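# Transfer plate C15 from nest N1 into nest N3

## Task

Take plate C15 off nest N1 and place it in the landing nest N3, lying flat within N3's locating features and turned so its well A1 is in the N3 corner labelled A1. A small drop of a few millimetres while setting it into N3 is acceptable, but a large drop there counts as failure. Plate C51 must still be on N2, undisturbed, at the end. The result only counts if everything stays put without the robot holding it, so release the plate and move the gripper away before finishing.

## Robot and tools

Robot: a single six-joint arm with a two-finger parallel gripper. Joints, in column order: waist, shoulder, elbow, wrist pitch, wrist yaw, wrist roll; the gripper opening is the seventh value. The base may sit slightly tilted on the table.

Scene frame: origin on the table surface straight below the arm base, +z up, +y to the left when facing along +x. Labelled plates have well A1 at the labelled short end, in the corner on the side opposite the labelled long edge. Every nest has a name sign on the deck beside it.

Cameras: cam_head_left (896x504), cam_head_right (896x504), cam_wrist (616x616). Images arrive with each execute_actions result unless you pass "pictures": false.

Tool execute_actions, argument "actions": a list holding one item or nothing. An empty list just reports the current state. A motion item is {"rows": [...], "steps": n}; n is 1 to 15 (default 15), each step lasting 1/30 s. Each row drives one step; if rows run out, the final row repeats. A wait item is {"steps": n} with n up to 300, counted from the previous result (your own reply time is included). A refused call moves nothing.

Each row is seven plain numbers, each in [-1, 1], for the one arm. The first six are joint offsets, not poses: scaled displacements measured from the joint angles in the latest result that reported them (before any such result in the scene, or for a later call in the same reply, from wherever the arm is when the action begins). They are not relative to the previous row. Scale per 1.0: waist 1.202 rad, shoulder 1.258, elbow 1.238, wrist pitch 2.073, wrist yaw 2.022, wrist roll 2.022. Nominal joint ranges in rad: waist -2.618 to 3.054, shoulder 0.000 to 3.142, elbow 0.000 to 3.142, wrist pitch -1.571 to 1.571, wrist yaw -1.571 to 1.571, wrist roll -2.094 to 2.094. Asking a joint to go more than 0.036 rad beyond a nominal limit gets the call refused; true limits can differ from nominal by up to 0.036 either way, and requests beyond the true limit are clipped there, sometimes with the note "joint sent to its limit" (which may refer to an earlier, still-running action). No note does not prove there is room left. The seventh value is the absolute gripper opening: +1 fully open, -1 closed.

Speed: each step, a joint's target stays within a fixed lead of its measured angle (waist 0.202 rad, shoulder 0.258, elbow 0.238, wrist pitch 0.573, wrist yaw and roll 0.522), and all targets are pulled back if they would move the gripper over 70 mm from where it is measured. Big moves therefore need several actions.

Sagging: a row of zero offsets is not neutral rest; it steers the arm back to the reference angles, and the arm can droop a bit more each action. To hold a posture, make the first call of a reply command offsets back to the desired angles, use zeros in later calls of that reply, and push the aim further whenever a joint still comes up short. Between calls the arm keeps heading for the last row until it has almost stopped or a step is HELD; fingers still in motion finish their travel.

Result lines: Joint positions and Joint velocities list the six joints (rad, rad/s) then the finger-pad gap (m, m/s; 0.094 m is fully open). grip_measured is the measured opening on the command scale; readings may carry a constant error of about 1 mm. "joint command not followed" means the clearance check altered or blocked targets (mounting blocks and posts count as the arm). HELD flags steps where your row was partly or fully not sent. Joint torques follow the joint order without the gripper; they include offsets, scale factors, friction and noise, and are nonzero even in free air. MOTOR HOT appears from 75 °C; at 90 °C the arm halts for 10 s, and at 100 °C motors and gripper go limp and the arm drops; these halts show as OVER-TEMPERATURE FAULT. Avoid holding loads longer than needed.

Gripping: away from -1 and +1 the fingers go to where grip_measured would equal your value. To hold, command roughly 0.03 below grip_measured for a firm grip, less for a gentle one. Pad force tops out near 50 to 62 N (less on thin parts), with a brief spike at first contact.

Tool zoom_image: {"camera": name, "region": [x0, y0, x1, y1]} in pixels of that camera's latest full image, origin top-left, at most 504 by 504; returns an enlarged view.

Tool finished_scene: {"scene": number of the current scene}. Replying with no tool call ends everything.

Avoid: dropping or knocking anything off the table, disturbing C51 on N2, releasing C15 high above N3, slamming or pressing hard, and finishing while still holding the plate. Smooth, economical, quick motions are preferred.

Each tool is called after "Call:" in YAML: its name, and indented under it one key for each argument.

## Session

Call:
execute_actions:
  actions: []

Scene clock: 0.00 s of 6000.00 s.
grip_measured=+1.000
Joint positions: [-1.326  0.963  0.421  1.522 -1.27   1.541  0.094]
Joint velocities: [-0.027 -0.012 -0.002 -0.022 -0.051 -0.007  0.   ]
Joint torques (N m, as the arm reports them, + toward a larger angle): no reading
Motor temperatures (°C, as the motors report them): [28 34 28 27 26 26]

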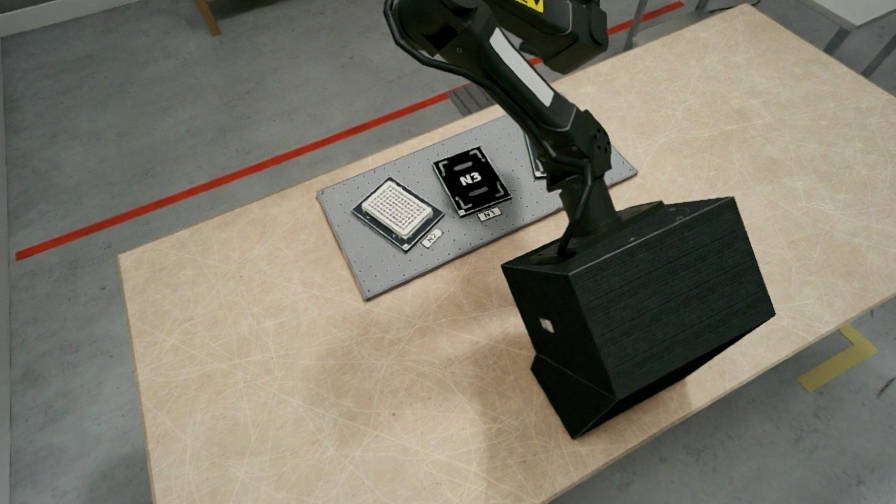

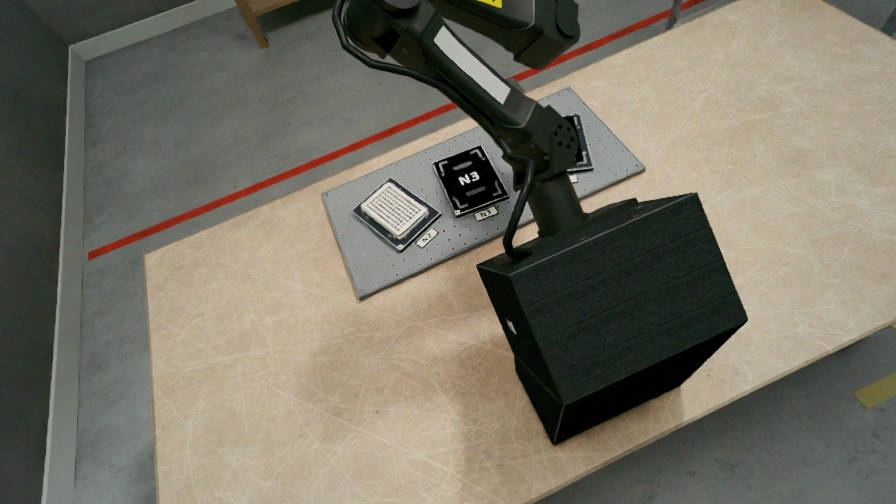

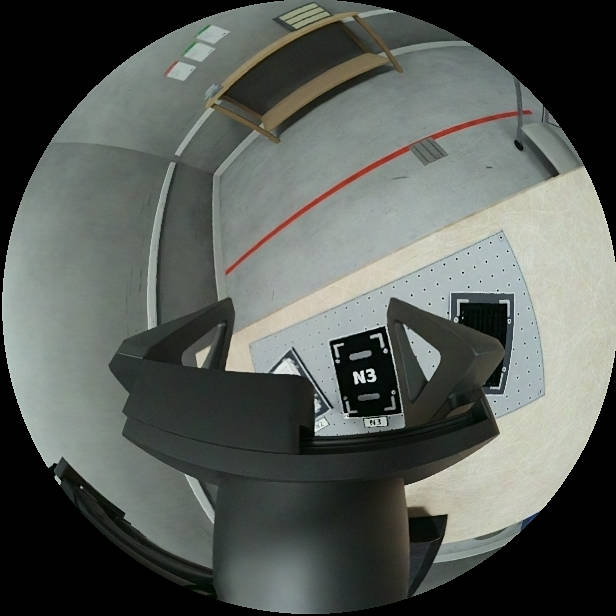

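Call:
zoom_image:
  camera: "cam_head_left"
  region: [340, 100, 640, 260]

Call:
zoom_image:
  camera: "cam_head_right"
  region: [420, 90, 650, 230]

Region (340, 100, 640, 260) of cam_head_left's 896x504 image, scaled by 1.680, with more detail than that image has; it fills the top 269 rows of this view, and the rest is white.

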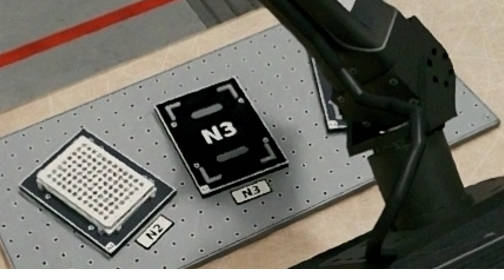

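Region (420, 90, 650, 230) of cam_head_right's 896x504 image, scaled by 2.191, with more detail than that image has; it fills the top 307 rows of this view, and the rest is white.

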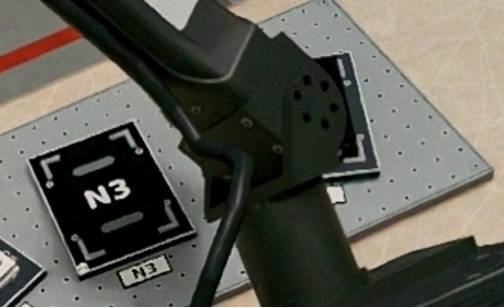

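Call:
execute_actions:
  actions:
    - {"rows":[[0,0,0.47,-0.95,0.52,-0.76,1],[0,0,0.47,-0.95,0.52,-0.76,1],[0,0,0.47,-0.95,0.52,-0.76,1],[0,0,0.47,-0.95,0.52,-0.76,1],[0.73,0.19,0.47,-0.95,0.52,-0.76,1]],"steps":15}

Call:
execute_actions:
  actions:
    - {"steps":60}

Scene clock: 16.57 s of 6000.00 s.
grip_measured=+1.000
Joint positions: [-0.741  1.206  0.983  0.352 -0.377  0.452  0.094]
Joint velocities: [ 1.526  0.042  0.007 -2.278  0.725 -1.971  0.   ]
Joint torques (N m, as the arm reports them, + toward a larger angle): [ -1.7  -10.16   5.75   1.56   0.09  -0.01]
Motor temperatures (°C, as the motors report them): [28 34 29 28 26 26]
Steps of this call (steps 1 to 90: nothing new was sent; then 13.07 s passed at rest; steps 91 to 105: all 15 steps of this action). Readings (joint positions):
91: [-1.323 0.962 0.435 1.478 -1.239 1.491]
92: [-1.322 0.964 0.474 1.394 -1.179 1.423]
94: [-1.322 0.967 0.580 1.222 -1.041 1.279]
98: [-1.161 1.094 0.811 0.967 -0.770 1.013]
105: the state above

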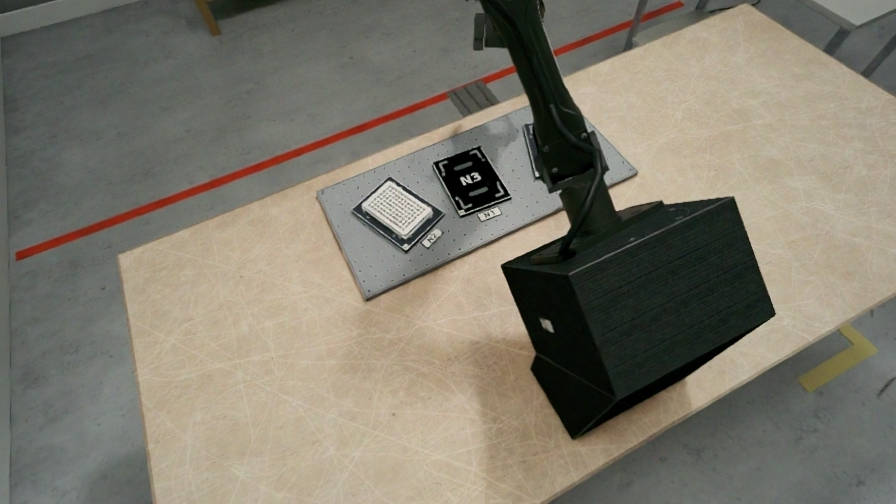

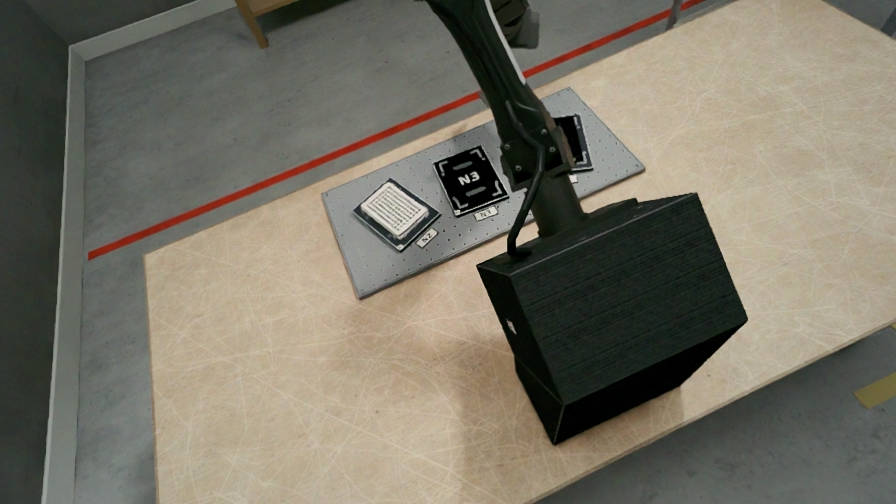

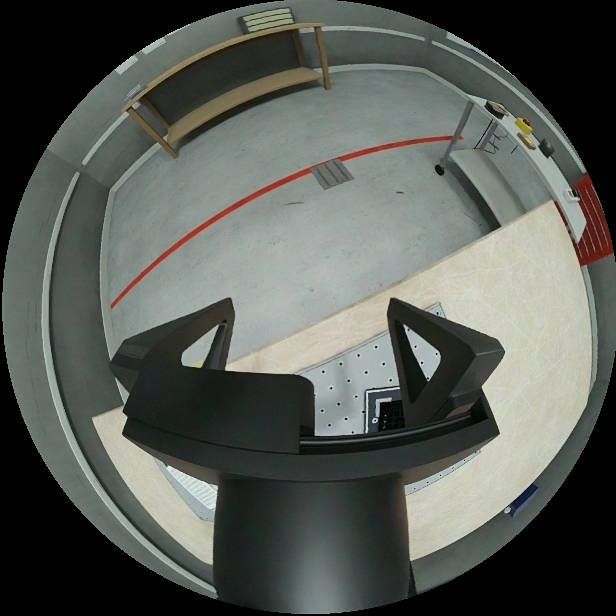

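Scene clock: 18.57 s of 6000.00 s.
grip_measured=+1.000
Joint positions: [-0.441  1.209  0.983 -0.439 -0.225  0.009  0.094]
Joint velocities: [-0.002  0.007  0.002 -0.051  0.022  0.037  0.   ]
Joint torques (N m, as the arm reports them, + toward a larger angle): [ -1.13 -10.01   5.23  -0.03   0.03  -0.06]
Motor temperatures (°C, as the motors report them): [28 35 29 28 26 26]
Steps of this call (steps 1 to 45: the robot went on to your last target; steps 46 to 60: nothing new was sent). Readings (joint positions):
1: [-0.689 1.207 0.983 0.274 -0.356 0.390]
2: [-0.637 1.208 0.983 0.197 -0.338 0.338]
4: [-0.540 1.209 0.983 0.043 -0.312 0.251]
8: [-0.442 1.209 0.983 -0.251 -0.277 0.110]
60: the state above
The arm was judged still, so your last target was given up. Only a new action makes it travel on or press farther. Fingers that are still opening or closing keep moving.

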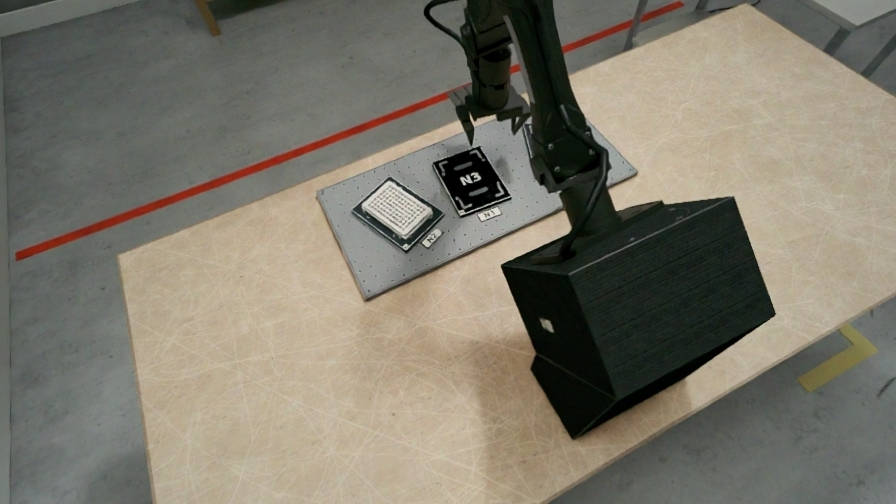

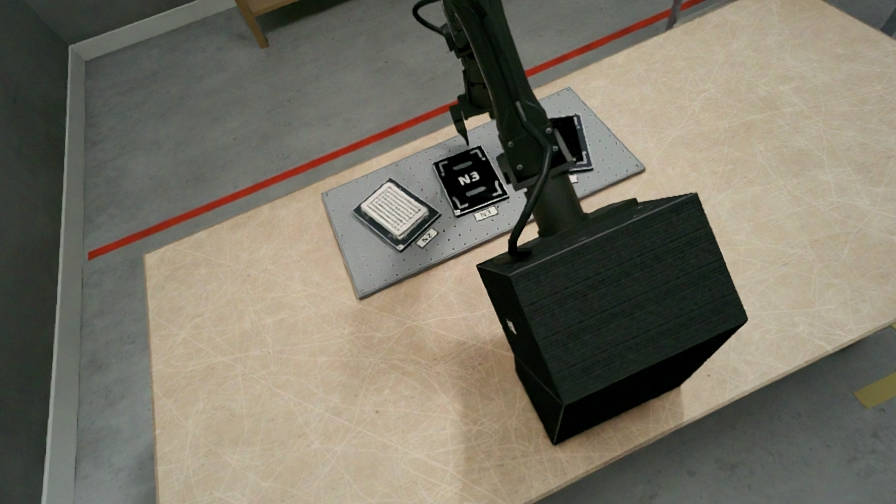

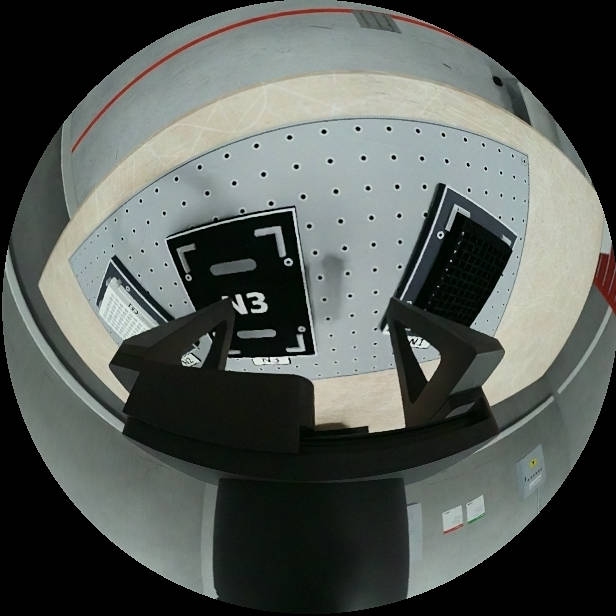

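Call:
execute_actions:
  actions:
    - {"rows":[[-0.1,0,0.1,-0.03,-0.05,-0.04,1],[-0.2,0.03,0.1,-0.06,-0.1,-0.089,1],[-0.3,0.07,0.1,-0.062,-0.102,-0.089,1],[-0.339,0.11,0.1,-0.062,-0.102,-0.089,1],[-0.339,0.15,0.1,-0.062,-0.102,-0.089,1]],"steps":15}

Call:
execute_actions:
  actions:
    - {"steps":15}

Scene clock: 46.70 s of 6000.00 s.
grip_measured=+1.000
Joint positions: [-0.847  1.417  1.102 -0.558 -0.412 -0.159  0.094]
Joint velocities: [ 0.002 -0.022 -0.002 -0.037 -0.168 -0.11   0.   ]
Joint torques (N m, as the arm reports them, + toward a larger angle): [ -2.93 -10.81   3.39  -0.13   0.    -0.06]
Motor temperatures (°C, as the motors report them): [28 38 30 28 26 26]
Steps of this call (steps 1 to 90: nothing new was sent; then 24.63 s passed at rest; steps 91 to 105: all 15 steps of this action). Readings (joint positions):
91: [-0.453 1.210 0.996 -0.456 -0.244 -0.003]
92: [-0.492 1.220 1.020 -0.485 -0.285 -0.031]
94: [-0.616 1.257 1.074 -0.506 -0.347 -0.082]
98: [-0.830 1.379 1.113 -0.512 -0.382 -0.130]
105: the state above

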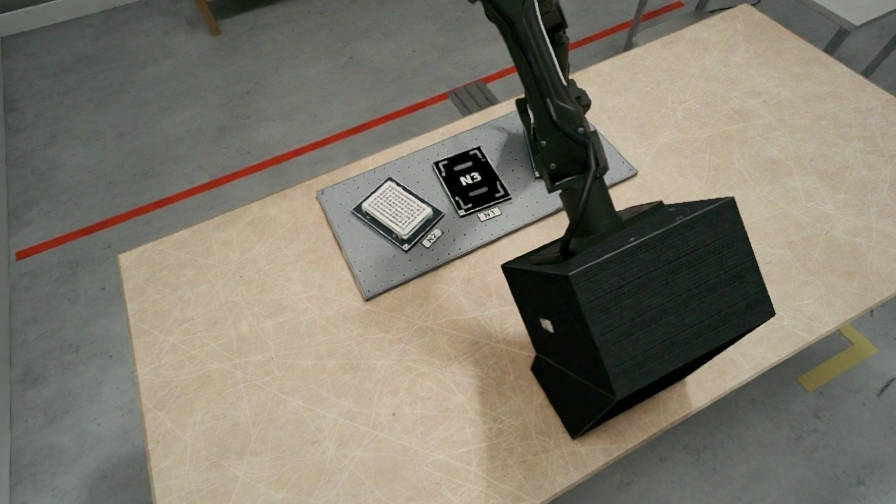

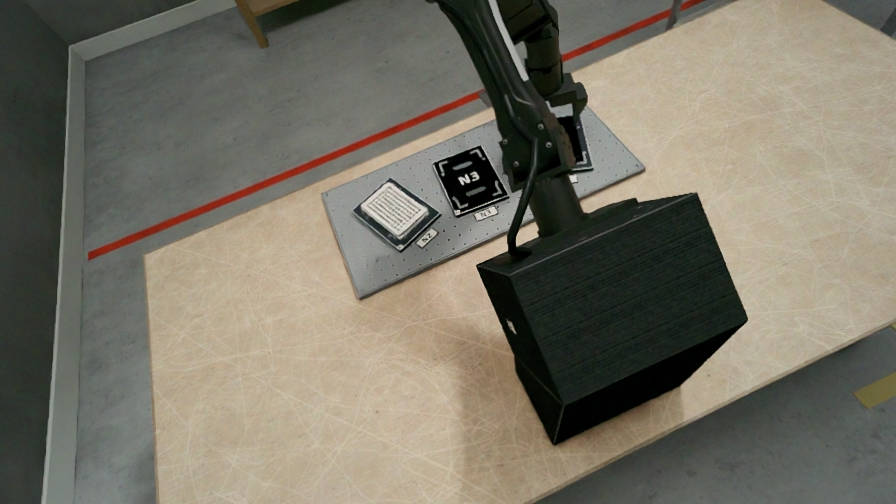

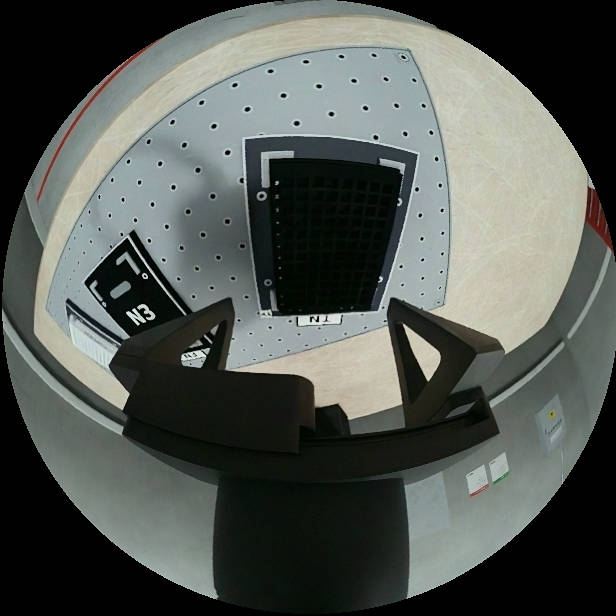

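Scene clock: 47.20 s of 6000.00 s.
grip_measured=+1.000
Joint positions: [-0.847  1.417  1.102 -0.56  -0.425 -0.167  0.094]
Joint velocities: [ 0.002 -0.012 -0.002 -0.051 -0.066  0.007  0.   ]
Joint torques (N m, as the arm reports them, + toward a larger angle): [ -2.7  -10.99   3.64  -0.24  -0.06  -0.06]
Motor temperatures (°C, as the motors report them): [28 38 30 28 26 26]
Steps of this call (steps 1 to 15: the robot went on to your last target). Readings (joint positions):
1: [-0.847 1.417 1.102 -0.559 -0.415 -0.161]
2: [-0.847 1.417 1.102 -0.560 -0.417 -0.162]
4: [-0.847 1.417 1.102 -0.560 -0.420 -0.164]
8: [-0.847 1.417 1.102 -0.560 -0.423 -0.165]
15: the state above

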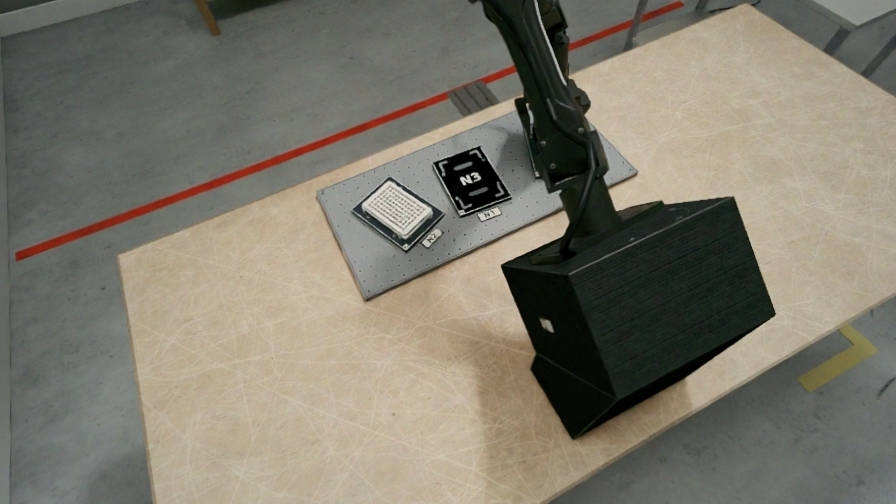

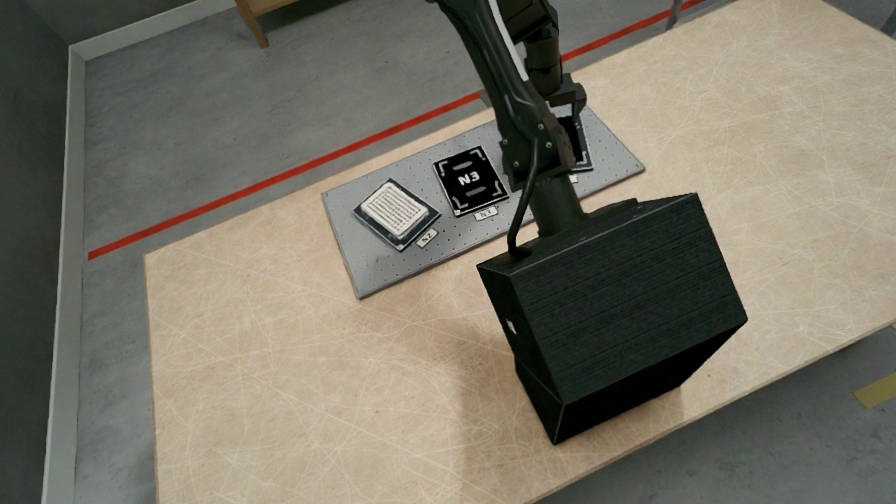

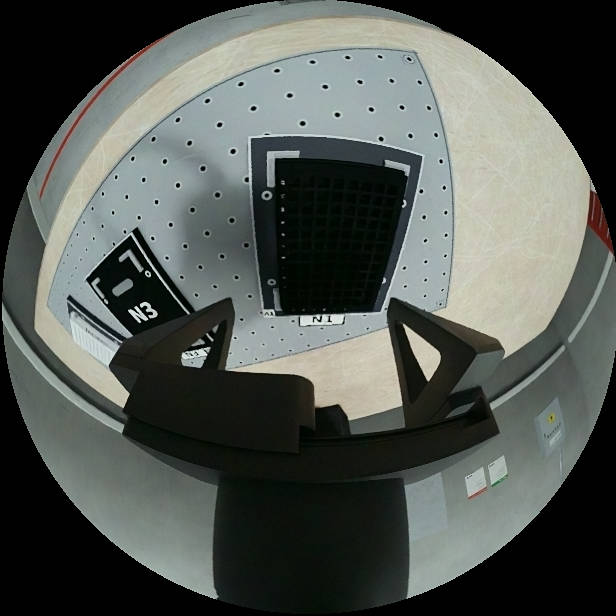

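Call:
execute_actions:
  actions:
    - {"rows":[[-0.005,0,0.06,0,0,0.01,1],[-0.01,0.03,0.11,0,-0.005,0.02,1],[-0.015,0.06,0.15,-0.005,-0.01,0.027,1],[-0.02,0.09,0.17,-0.008,-0.01,0.027,1],[-0.022,0.12,0.17,-0.008,-0.01,0.027,1],[-0.022,0.145,0.17,-0.008,-0.01,0.027,1]],"steps":15}

Call:
execute_actions:
  actions:
    - {"steps":12}

Call:
zoom_image:
  camera: "cam_wrist"
  region: [170, 120, 470, 360]

Scene clock: 64.77 s of 6000.00 s.
grip_measured=+1.000
Joint positions: [-0.853  1.61   1.312 -0.572 -0.438 -0.12   0.094]
Joint velocities: [ 0.002 -0.022 -0.002 -0.081 -0.022  0.007  0.   ]
Joint torques (N m, as the arm reports them, + toward a larger angle): [ -4.93 -11.64   3.27  -0.25  -0.02   0.06]
Motor temperatures (°C, as the motors report them): [28 39 29 28 26 26]
Steps of this call (steps 1 to 15: the robot went on to your last target; steps 16 to 90: nothing new was sent; then 14.07 s passed at rest; steps 91 to 105: all 15 steps of this action). Readings (joint positions):
91: [-0.847 1.418 1.108 -0.565 -0.425 -0.165]
92: [-0.847 1.425 1.128 -0.578 -0.425 -0.160]
94: [-0.847 1.467 1.210 -0.593 -0.430 -0.145]
98: [-0.851 1.563 1.312 -0.553 -0.438 -0.130]
105: the state above

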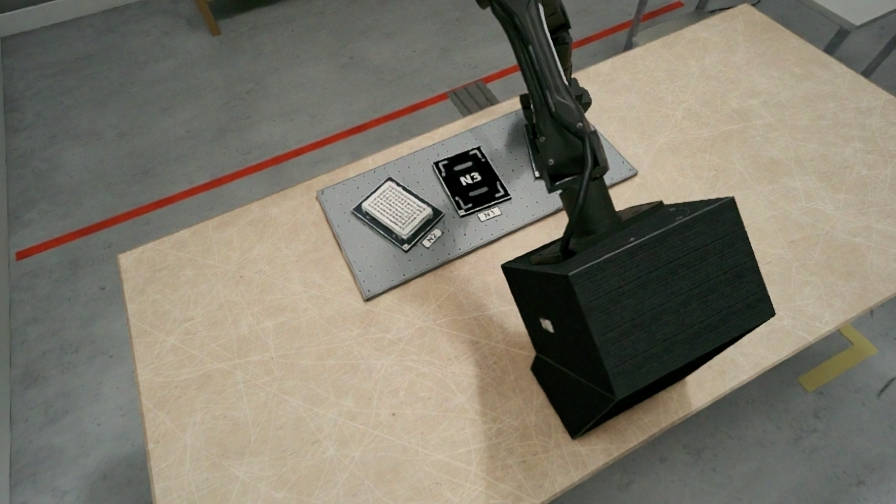

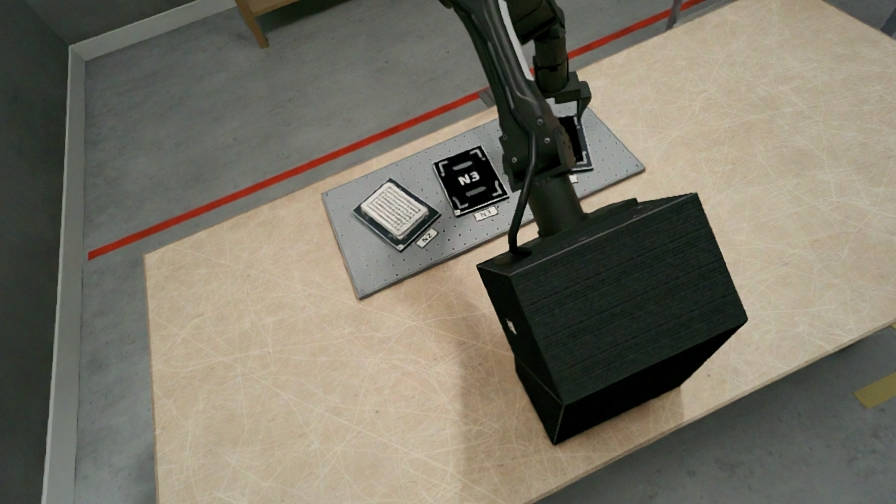

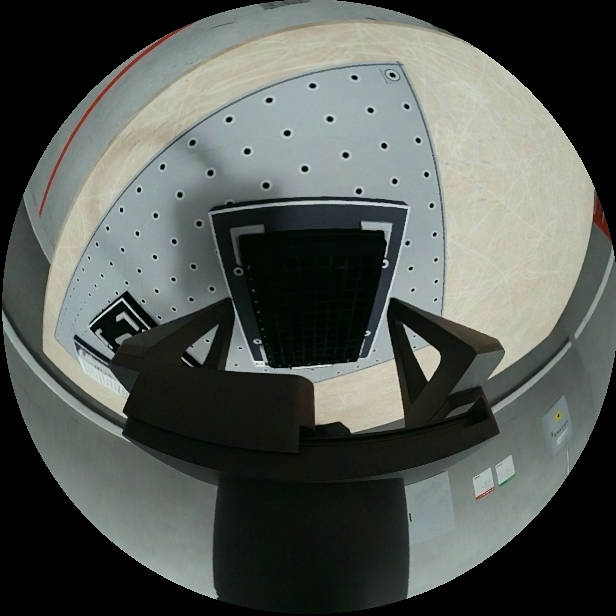

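Scene clock: 65.17 s of 6000.00 s.
grip_measured=+1.000
Joint positions: [-0.853  1.61   1.312 -0.572 -0.439 -0.118  0.094]
Joint velocities: [-0.007  0.007  0.002 -0.051  0.051 -0.022  0.   ]
Joint torques (N m, as the arm reports them, + toward a larger angle): [ -4.76 -11.44   3.36  -0.11  -0.01   0.03]
Motor temperatures (°C, as the motors report them): [28 39 29 28 26 26]
Steps of this call (steps 1 to 12: the robot went on to your last target). Readings (joint positions):
1: [-0.853 1.610 1.312 -0.572 -0.439 -0.120]
2: [-0.853 1.610 1.312 -0.572 -0.439 -0.119]
4: [-0.853 1.610 1.312 -0.572 -0.439 -0.119]
8: [-0.853 1.610 1.312 -0.572 -0.439 -0.118]
12: the state above

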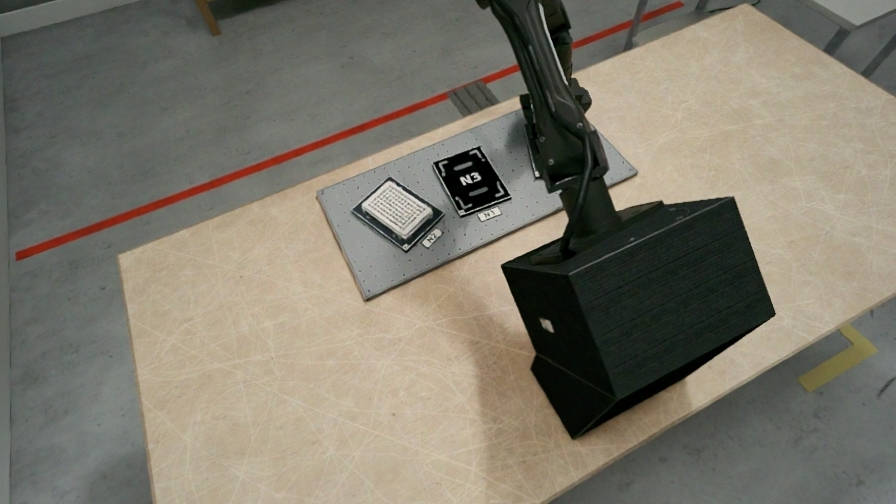

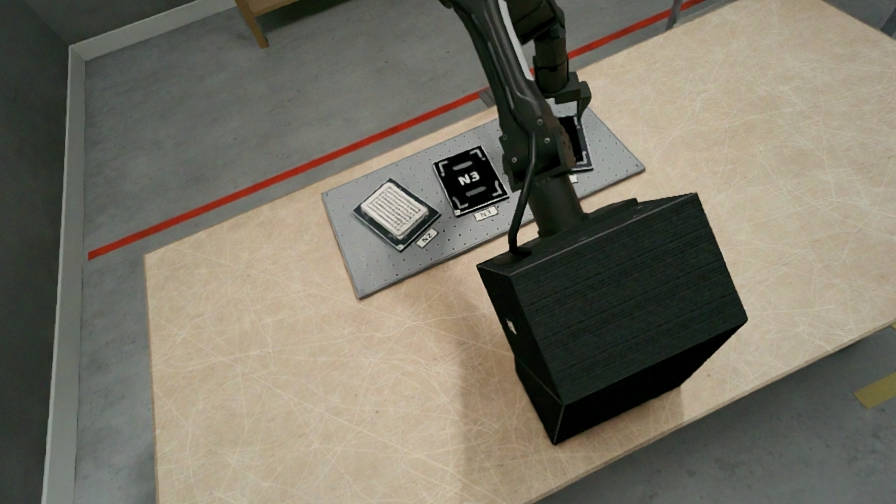

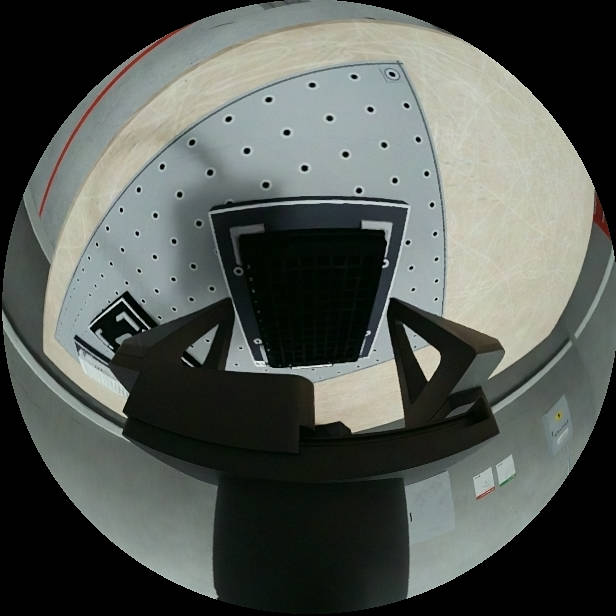

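Region (170, 120, 470, 360) of cam_wrist's 616x616 image, scaled by 1.680, with more detail than that image has; it fills the top 403 rows of this view, and the rest is white.

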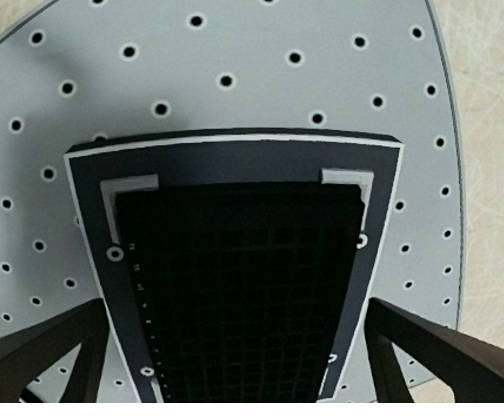

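Call:
execute_actions:
  actions:
    - {"rows":[[0.005,0.01,0,0.007,0,0,1],[0.011,0.02,-0.003,0.014,0,0,1],[0.017,0.03,-0.006,0.021,0,0,1],[0.022,0.04,-0.009,0.028,0,0,1],[0.025,0.047,-0.012,0.034,0,0,1]],"steps":15}

Call:
zoom_image:
  camera: "cam_wrist"
  region: [170, 120, 470, 360]

Scene clock: 81.00 s of 6000.00 s.
grip_measured=+1.000
Joint positions: [-0.825  1.652  1.312 -0.535 -0.417 -0.117  0.094]
Joint velocities: [-0.007  0.012 -0.012  0.022 -0.022 -0.066  0.   ]
Joint torques (N m, as the arm reports them, + toward a larger angle): [-3.42 -9.06  1.97  0.13 -0.17 -0.01]
Motor temperatures (°C, as the motors report them): [29 40 29 28 26 26]
Steps of this call (steps 1 to 15: the robot went on to your last target; steps 16 to 90: nothing new was sent; then 12.33 s passed at rest; steps 91 to 105: all 15 steps of this action). Readings (joint positions):
91: [-0.852 1.610 1.312 -0.572 -0.439 -0.118]
92: [-0.851 1.612 1.312 -0.572 -0.439 -0.118]
94: [-0.841 1.623 1.312 -0.559 -0.439 -0.118]
98: [-0.825 1.652 1.312 -0.537 -0.425 -0.118]
105: the state above

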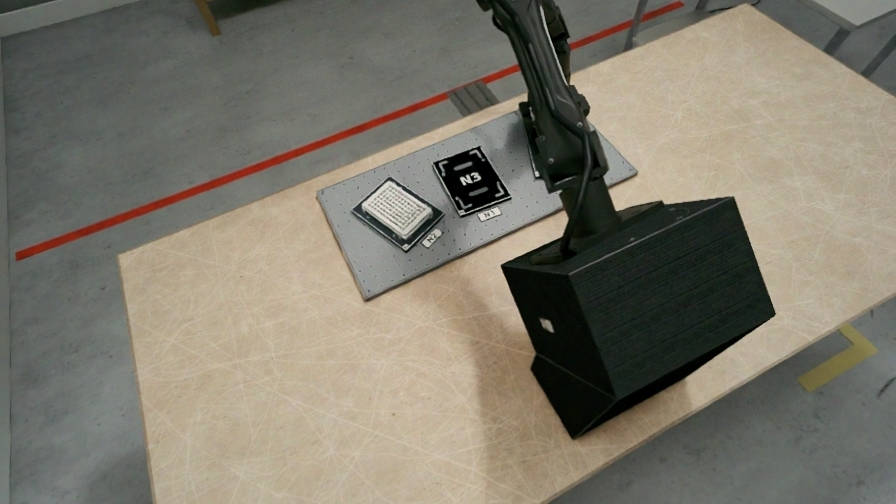

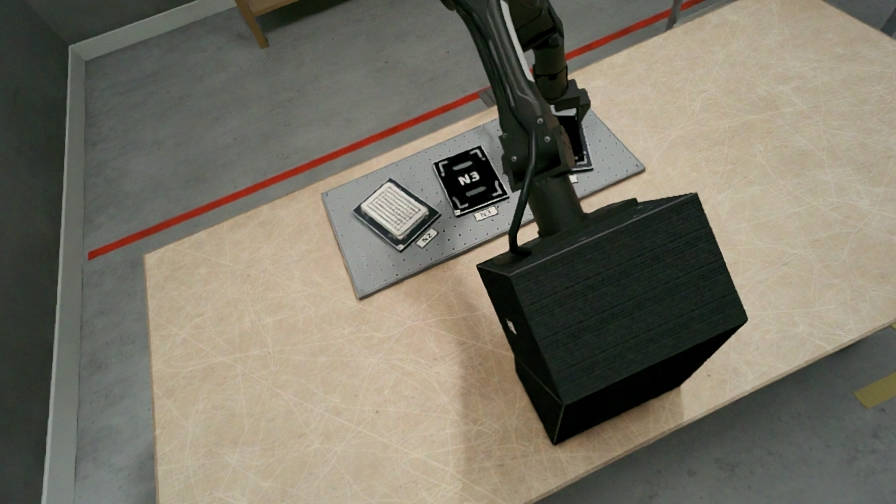

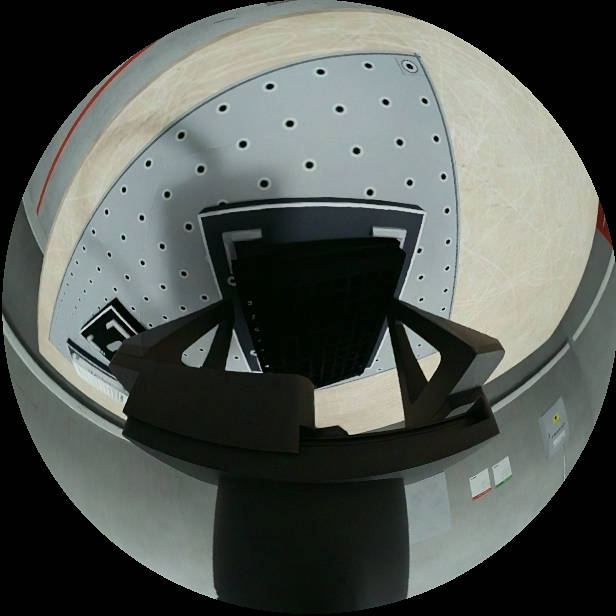

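Region (170, 120, 470, 360) of cam_wrist's 616x616 image, scaled by 1.680, with more detail than that image has; it fills the top 403 rows of this view, and the rest is white.

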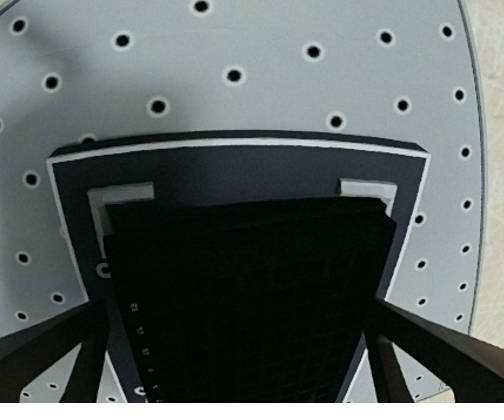

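Call:
execute_actions:
  actions:
    - {"rows":[[0,-0.02,0.01,0,0,0,1],[0,-0.035,0.015,0,0,0,1],[0,-0.045,0.015,0,0,0,1]],"steps":12}

Call:
zoom_image:
  camera: "cam_wrist"
  region: [170, 120, 470, 360]

Scene clock: 89.07 s of 6000.00 s.
grip_measured=+1.000
Joint positions: [-0.824  1.613  1.312 -0.538 -0.414 -0.117  0.094]
Joint velocities: [-0.012 -0.002  0.012  0.022 -0.007  0.022  0.   ]
Joint torques (N m, as the arm reports them, + toward a larger angle): [ -3.35 -12.26   4.49  -0.06   0.02  -0.03]
Motor temperatures (°C, as the motors report them): [29 39 29 28 26 26]
Steps of this call (steps 1 to 15: the robot went on to your last target; steps 16 to 90: nothing new was sent; then 4.67 s passed at rest; steps 91 to 102: all 12 steps of this action). Readings (joint positions):
91: [-0.825 1.650 1.312 -0.535 -0.414 -0.117]
92: [-0.825 1.647 1.312 -0.537 -0.414 -0.117]
94: [-0.825 1.636 1.312 -0.538 -0.414 -0.117]
98: [-0.824 1.615 1.312 -0.538 -0.414 -0.117]
102: the state above

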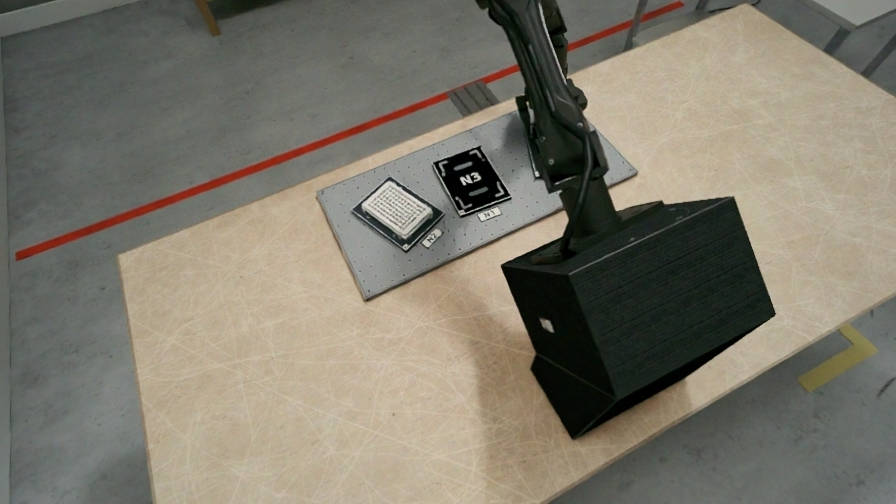

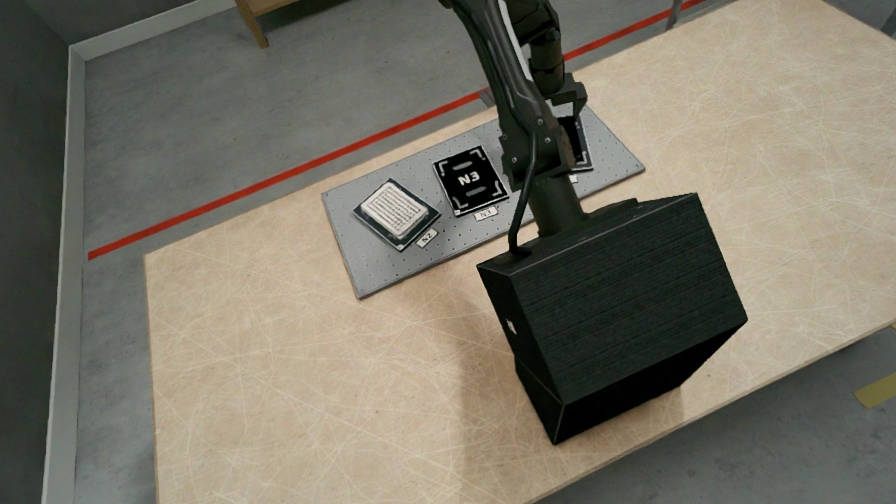

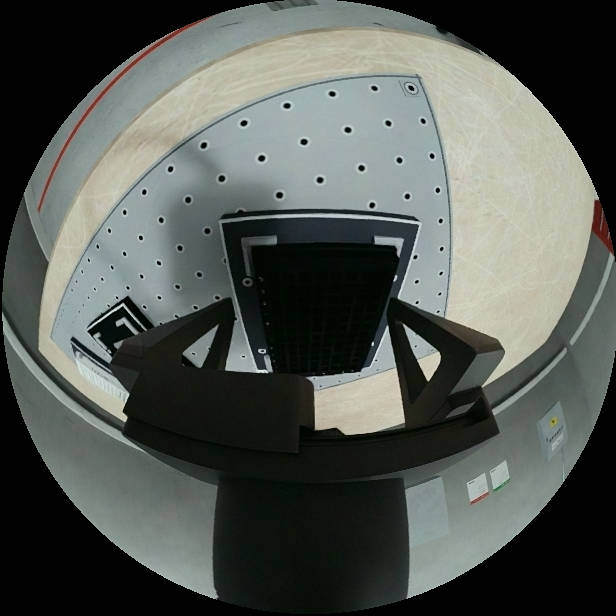

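Region (170, 120, 470, 360) of cam_wrist's 616x616 image, scaled by 1.680, with more detail than that image has; it fills the top 403 rows of this view, and the rest is white.

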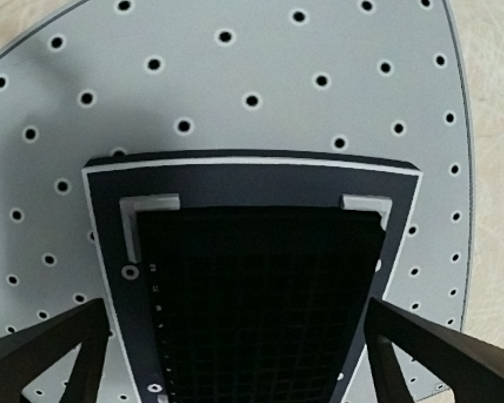

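Call:
execute_actions:
  actions:
    - {"rows":[[-0.005,-0.015,0,-0.004,0,0,1],[-0.005,-0.028,-0.01,-0.008,0.003,0,1],[-0.005,-0.028,-0.022,-0.012,0.004,0,1],[-0.005,-0.028,-0.034,-0.015,0.005,0,1]],"steps":13}

Call:
zoom_image:
  camera: "cam_wrist"
  region: [170, 120, 470, 360]

Scene clock: 107.00 s of 6000.00 s.
grip_measured=+1.000
Joint positions: [-0.824  1.598  1.28  -0.56  -0.412 -0.117  0.094]
Joint velocities: [-0.007  0.002  0.002 -0.081 -0.022 -0.007  0.   ]
Joint torques (N m, as the arm reports them, + toward a larger angle): [ -3.59 -12.21   2.56  -0.24   0.1   -0.05]
Motor temperatures (°C, as the motors report them): [29 41 29 28 26 26]
Steps of this call (steps 1 to 15: the robot went on to your last target; steps 16 to 90: nothing new was sent; then 14.50 s passed at rest; steps 91 to 103: all 13 steps of this action). Readings (joint positions):
91: [-0.824 1.613 1.312 -0.538 -0.414 -0.117]
92: [-0.824 1.612 1.312 -0.538 -0.414 -0.117]
94: [-0.824 1.606 1.305 -0.540 -0.413 -0.117]
98: [-0.824 1.598 1.284 -0.553 -0.413 -0.117]
103: the state above

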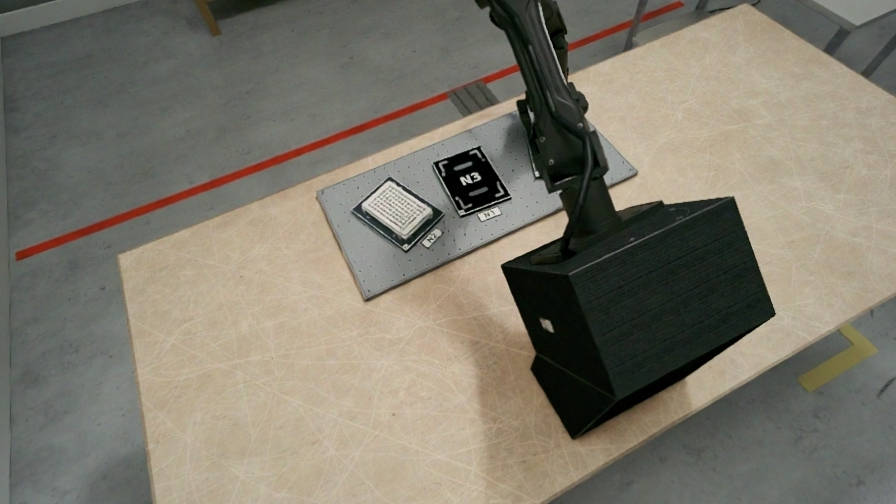

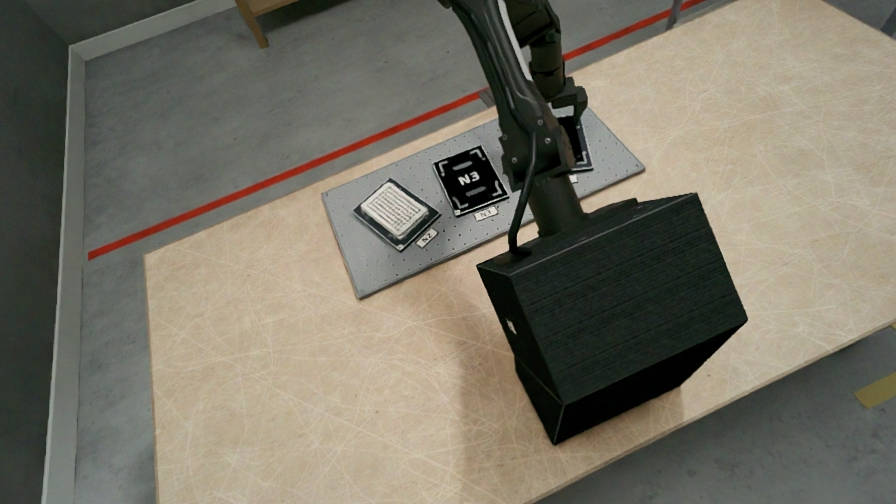

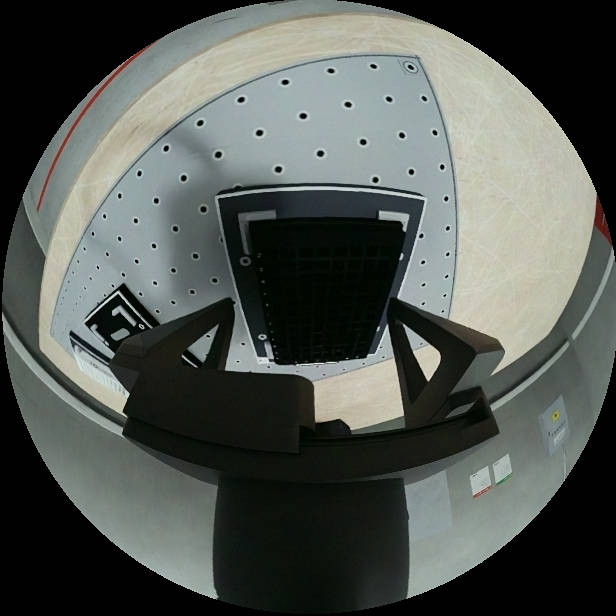

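Region (170, 120, 470, 360) of cam_wrist's 616x616 image, scaled by 1.680, with more detail than that image has; it fills the top 403 rows of this view, and the rest is white.

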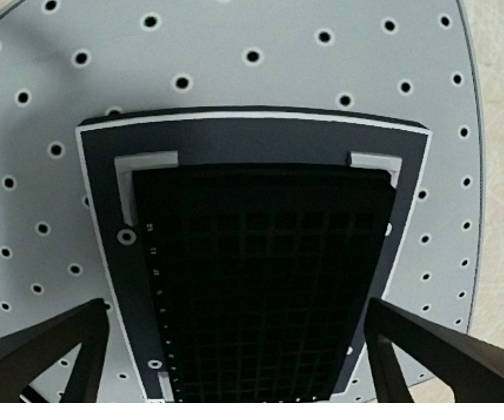

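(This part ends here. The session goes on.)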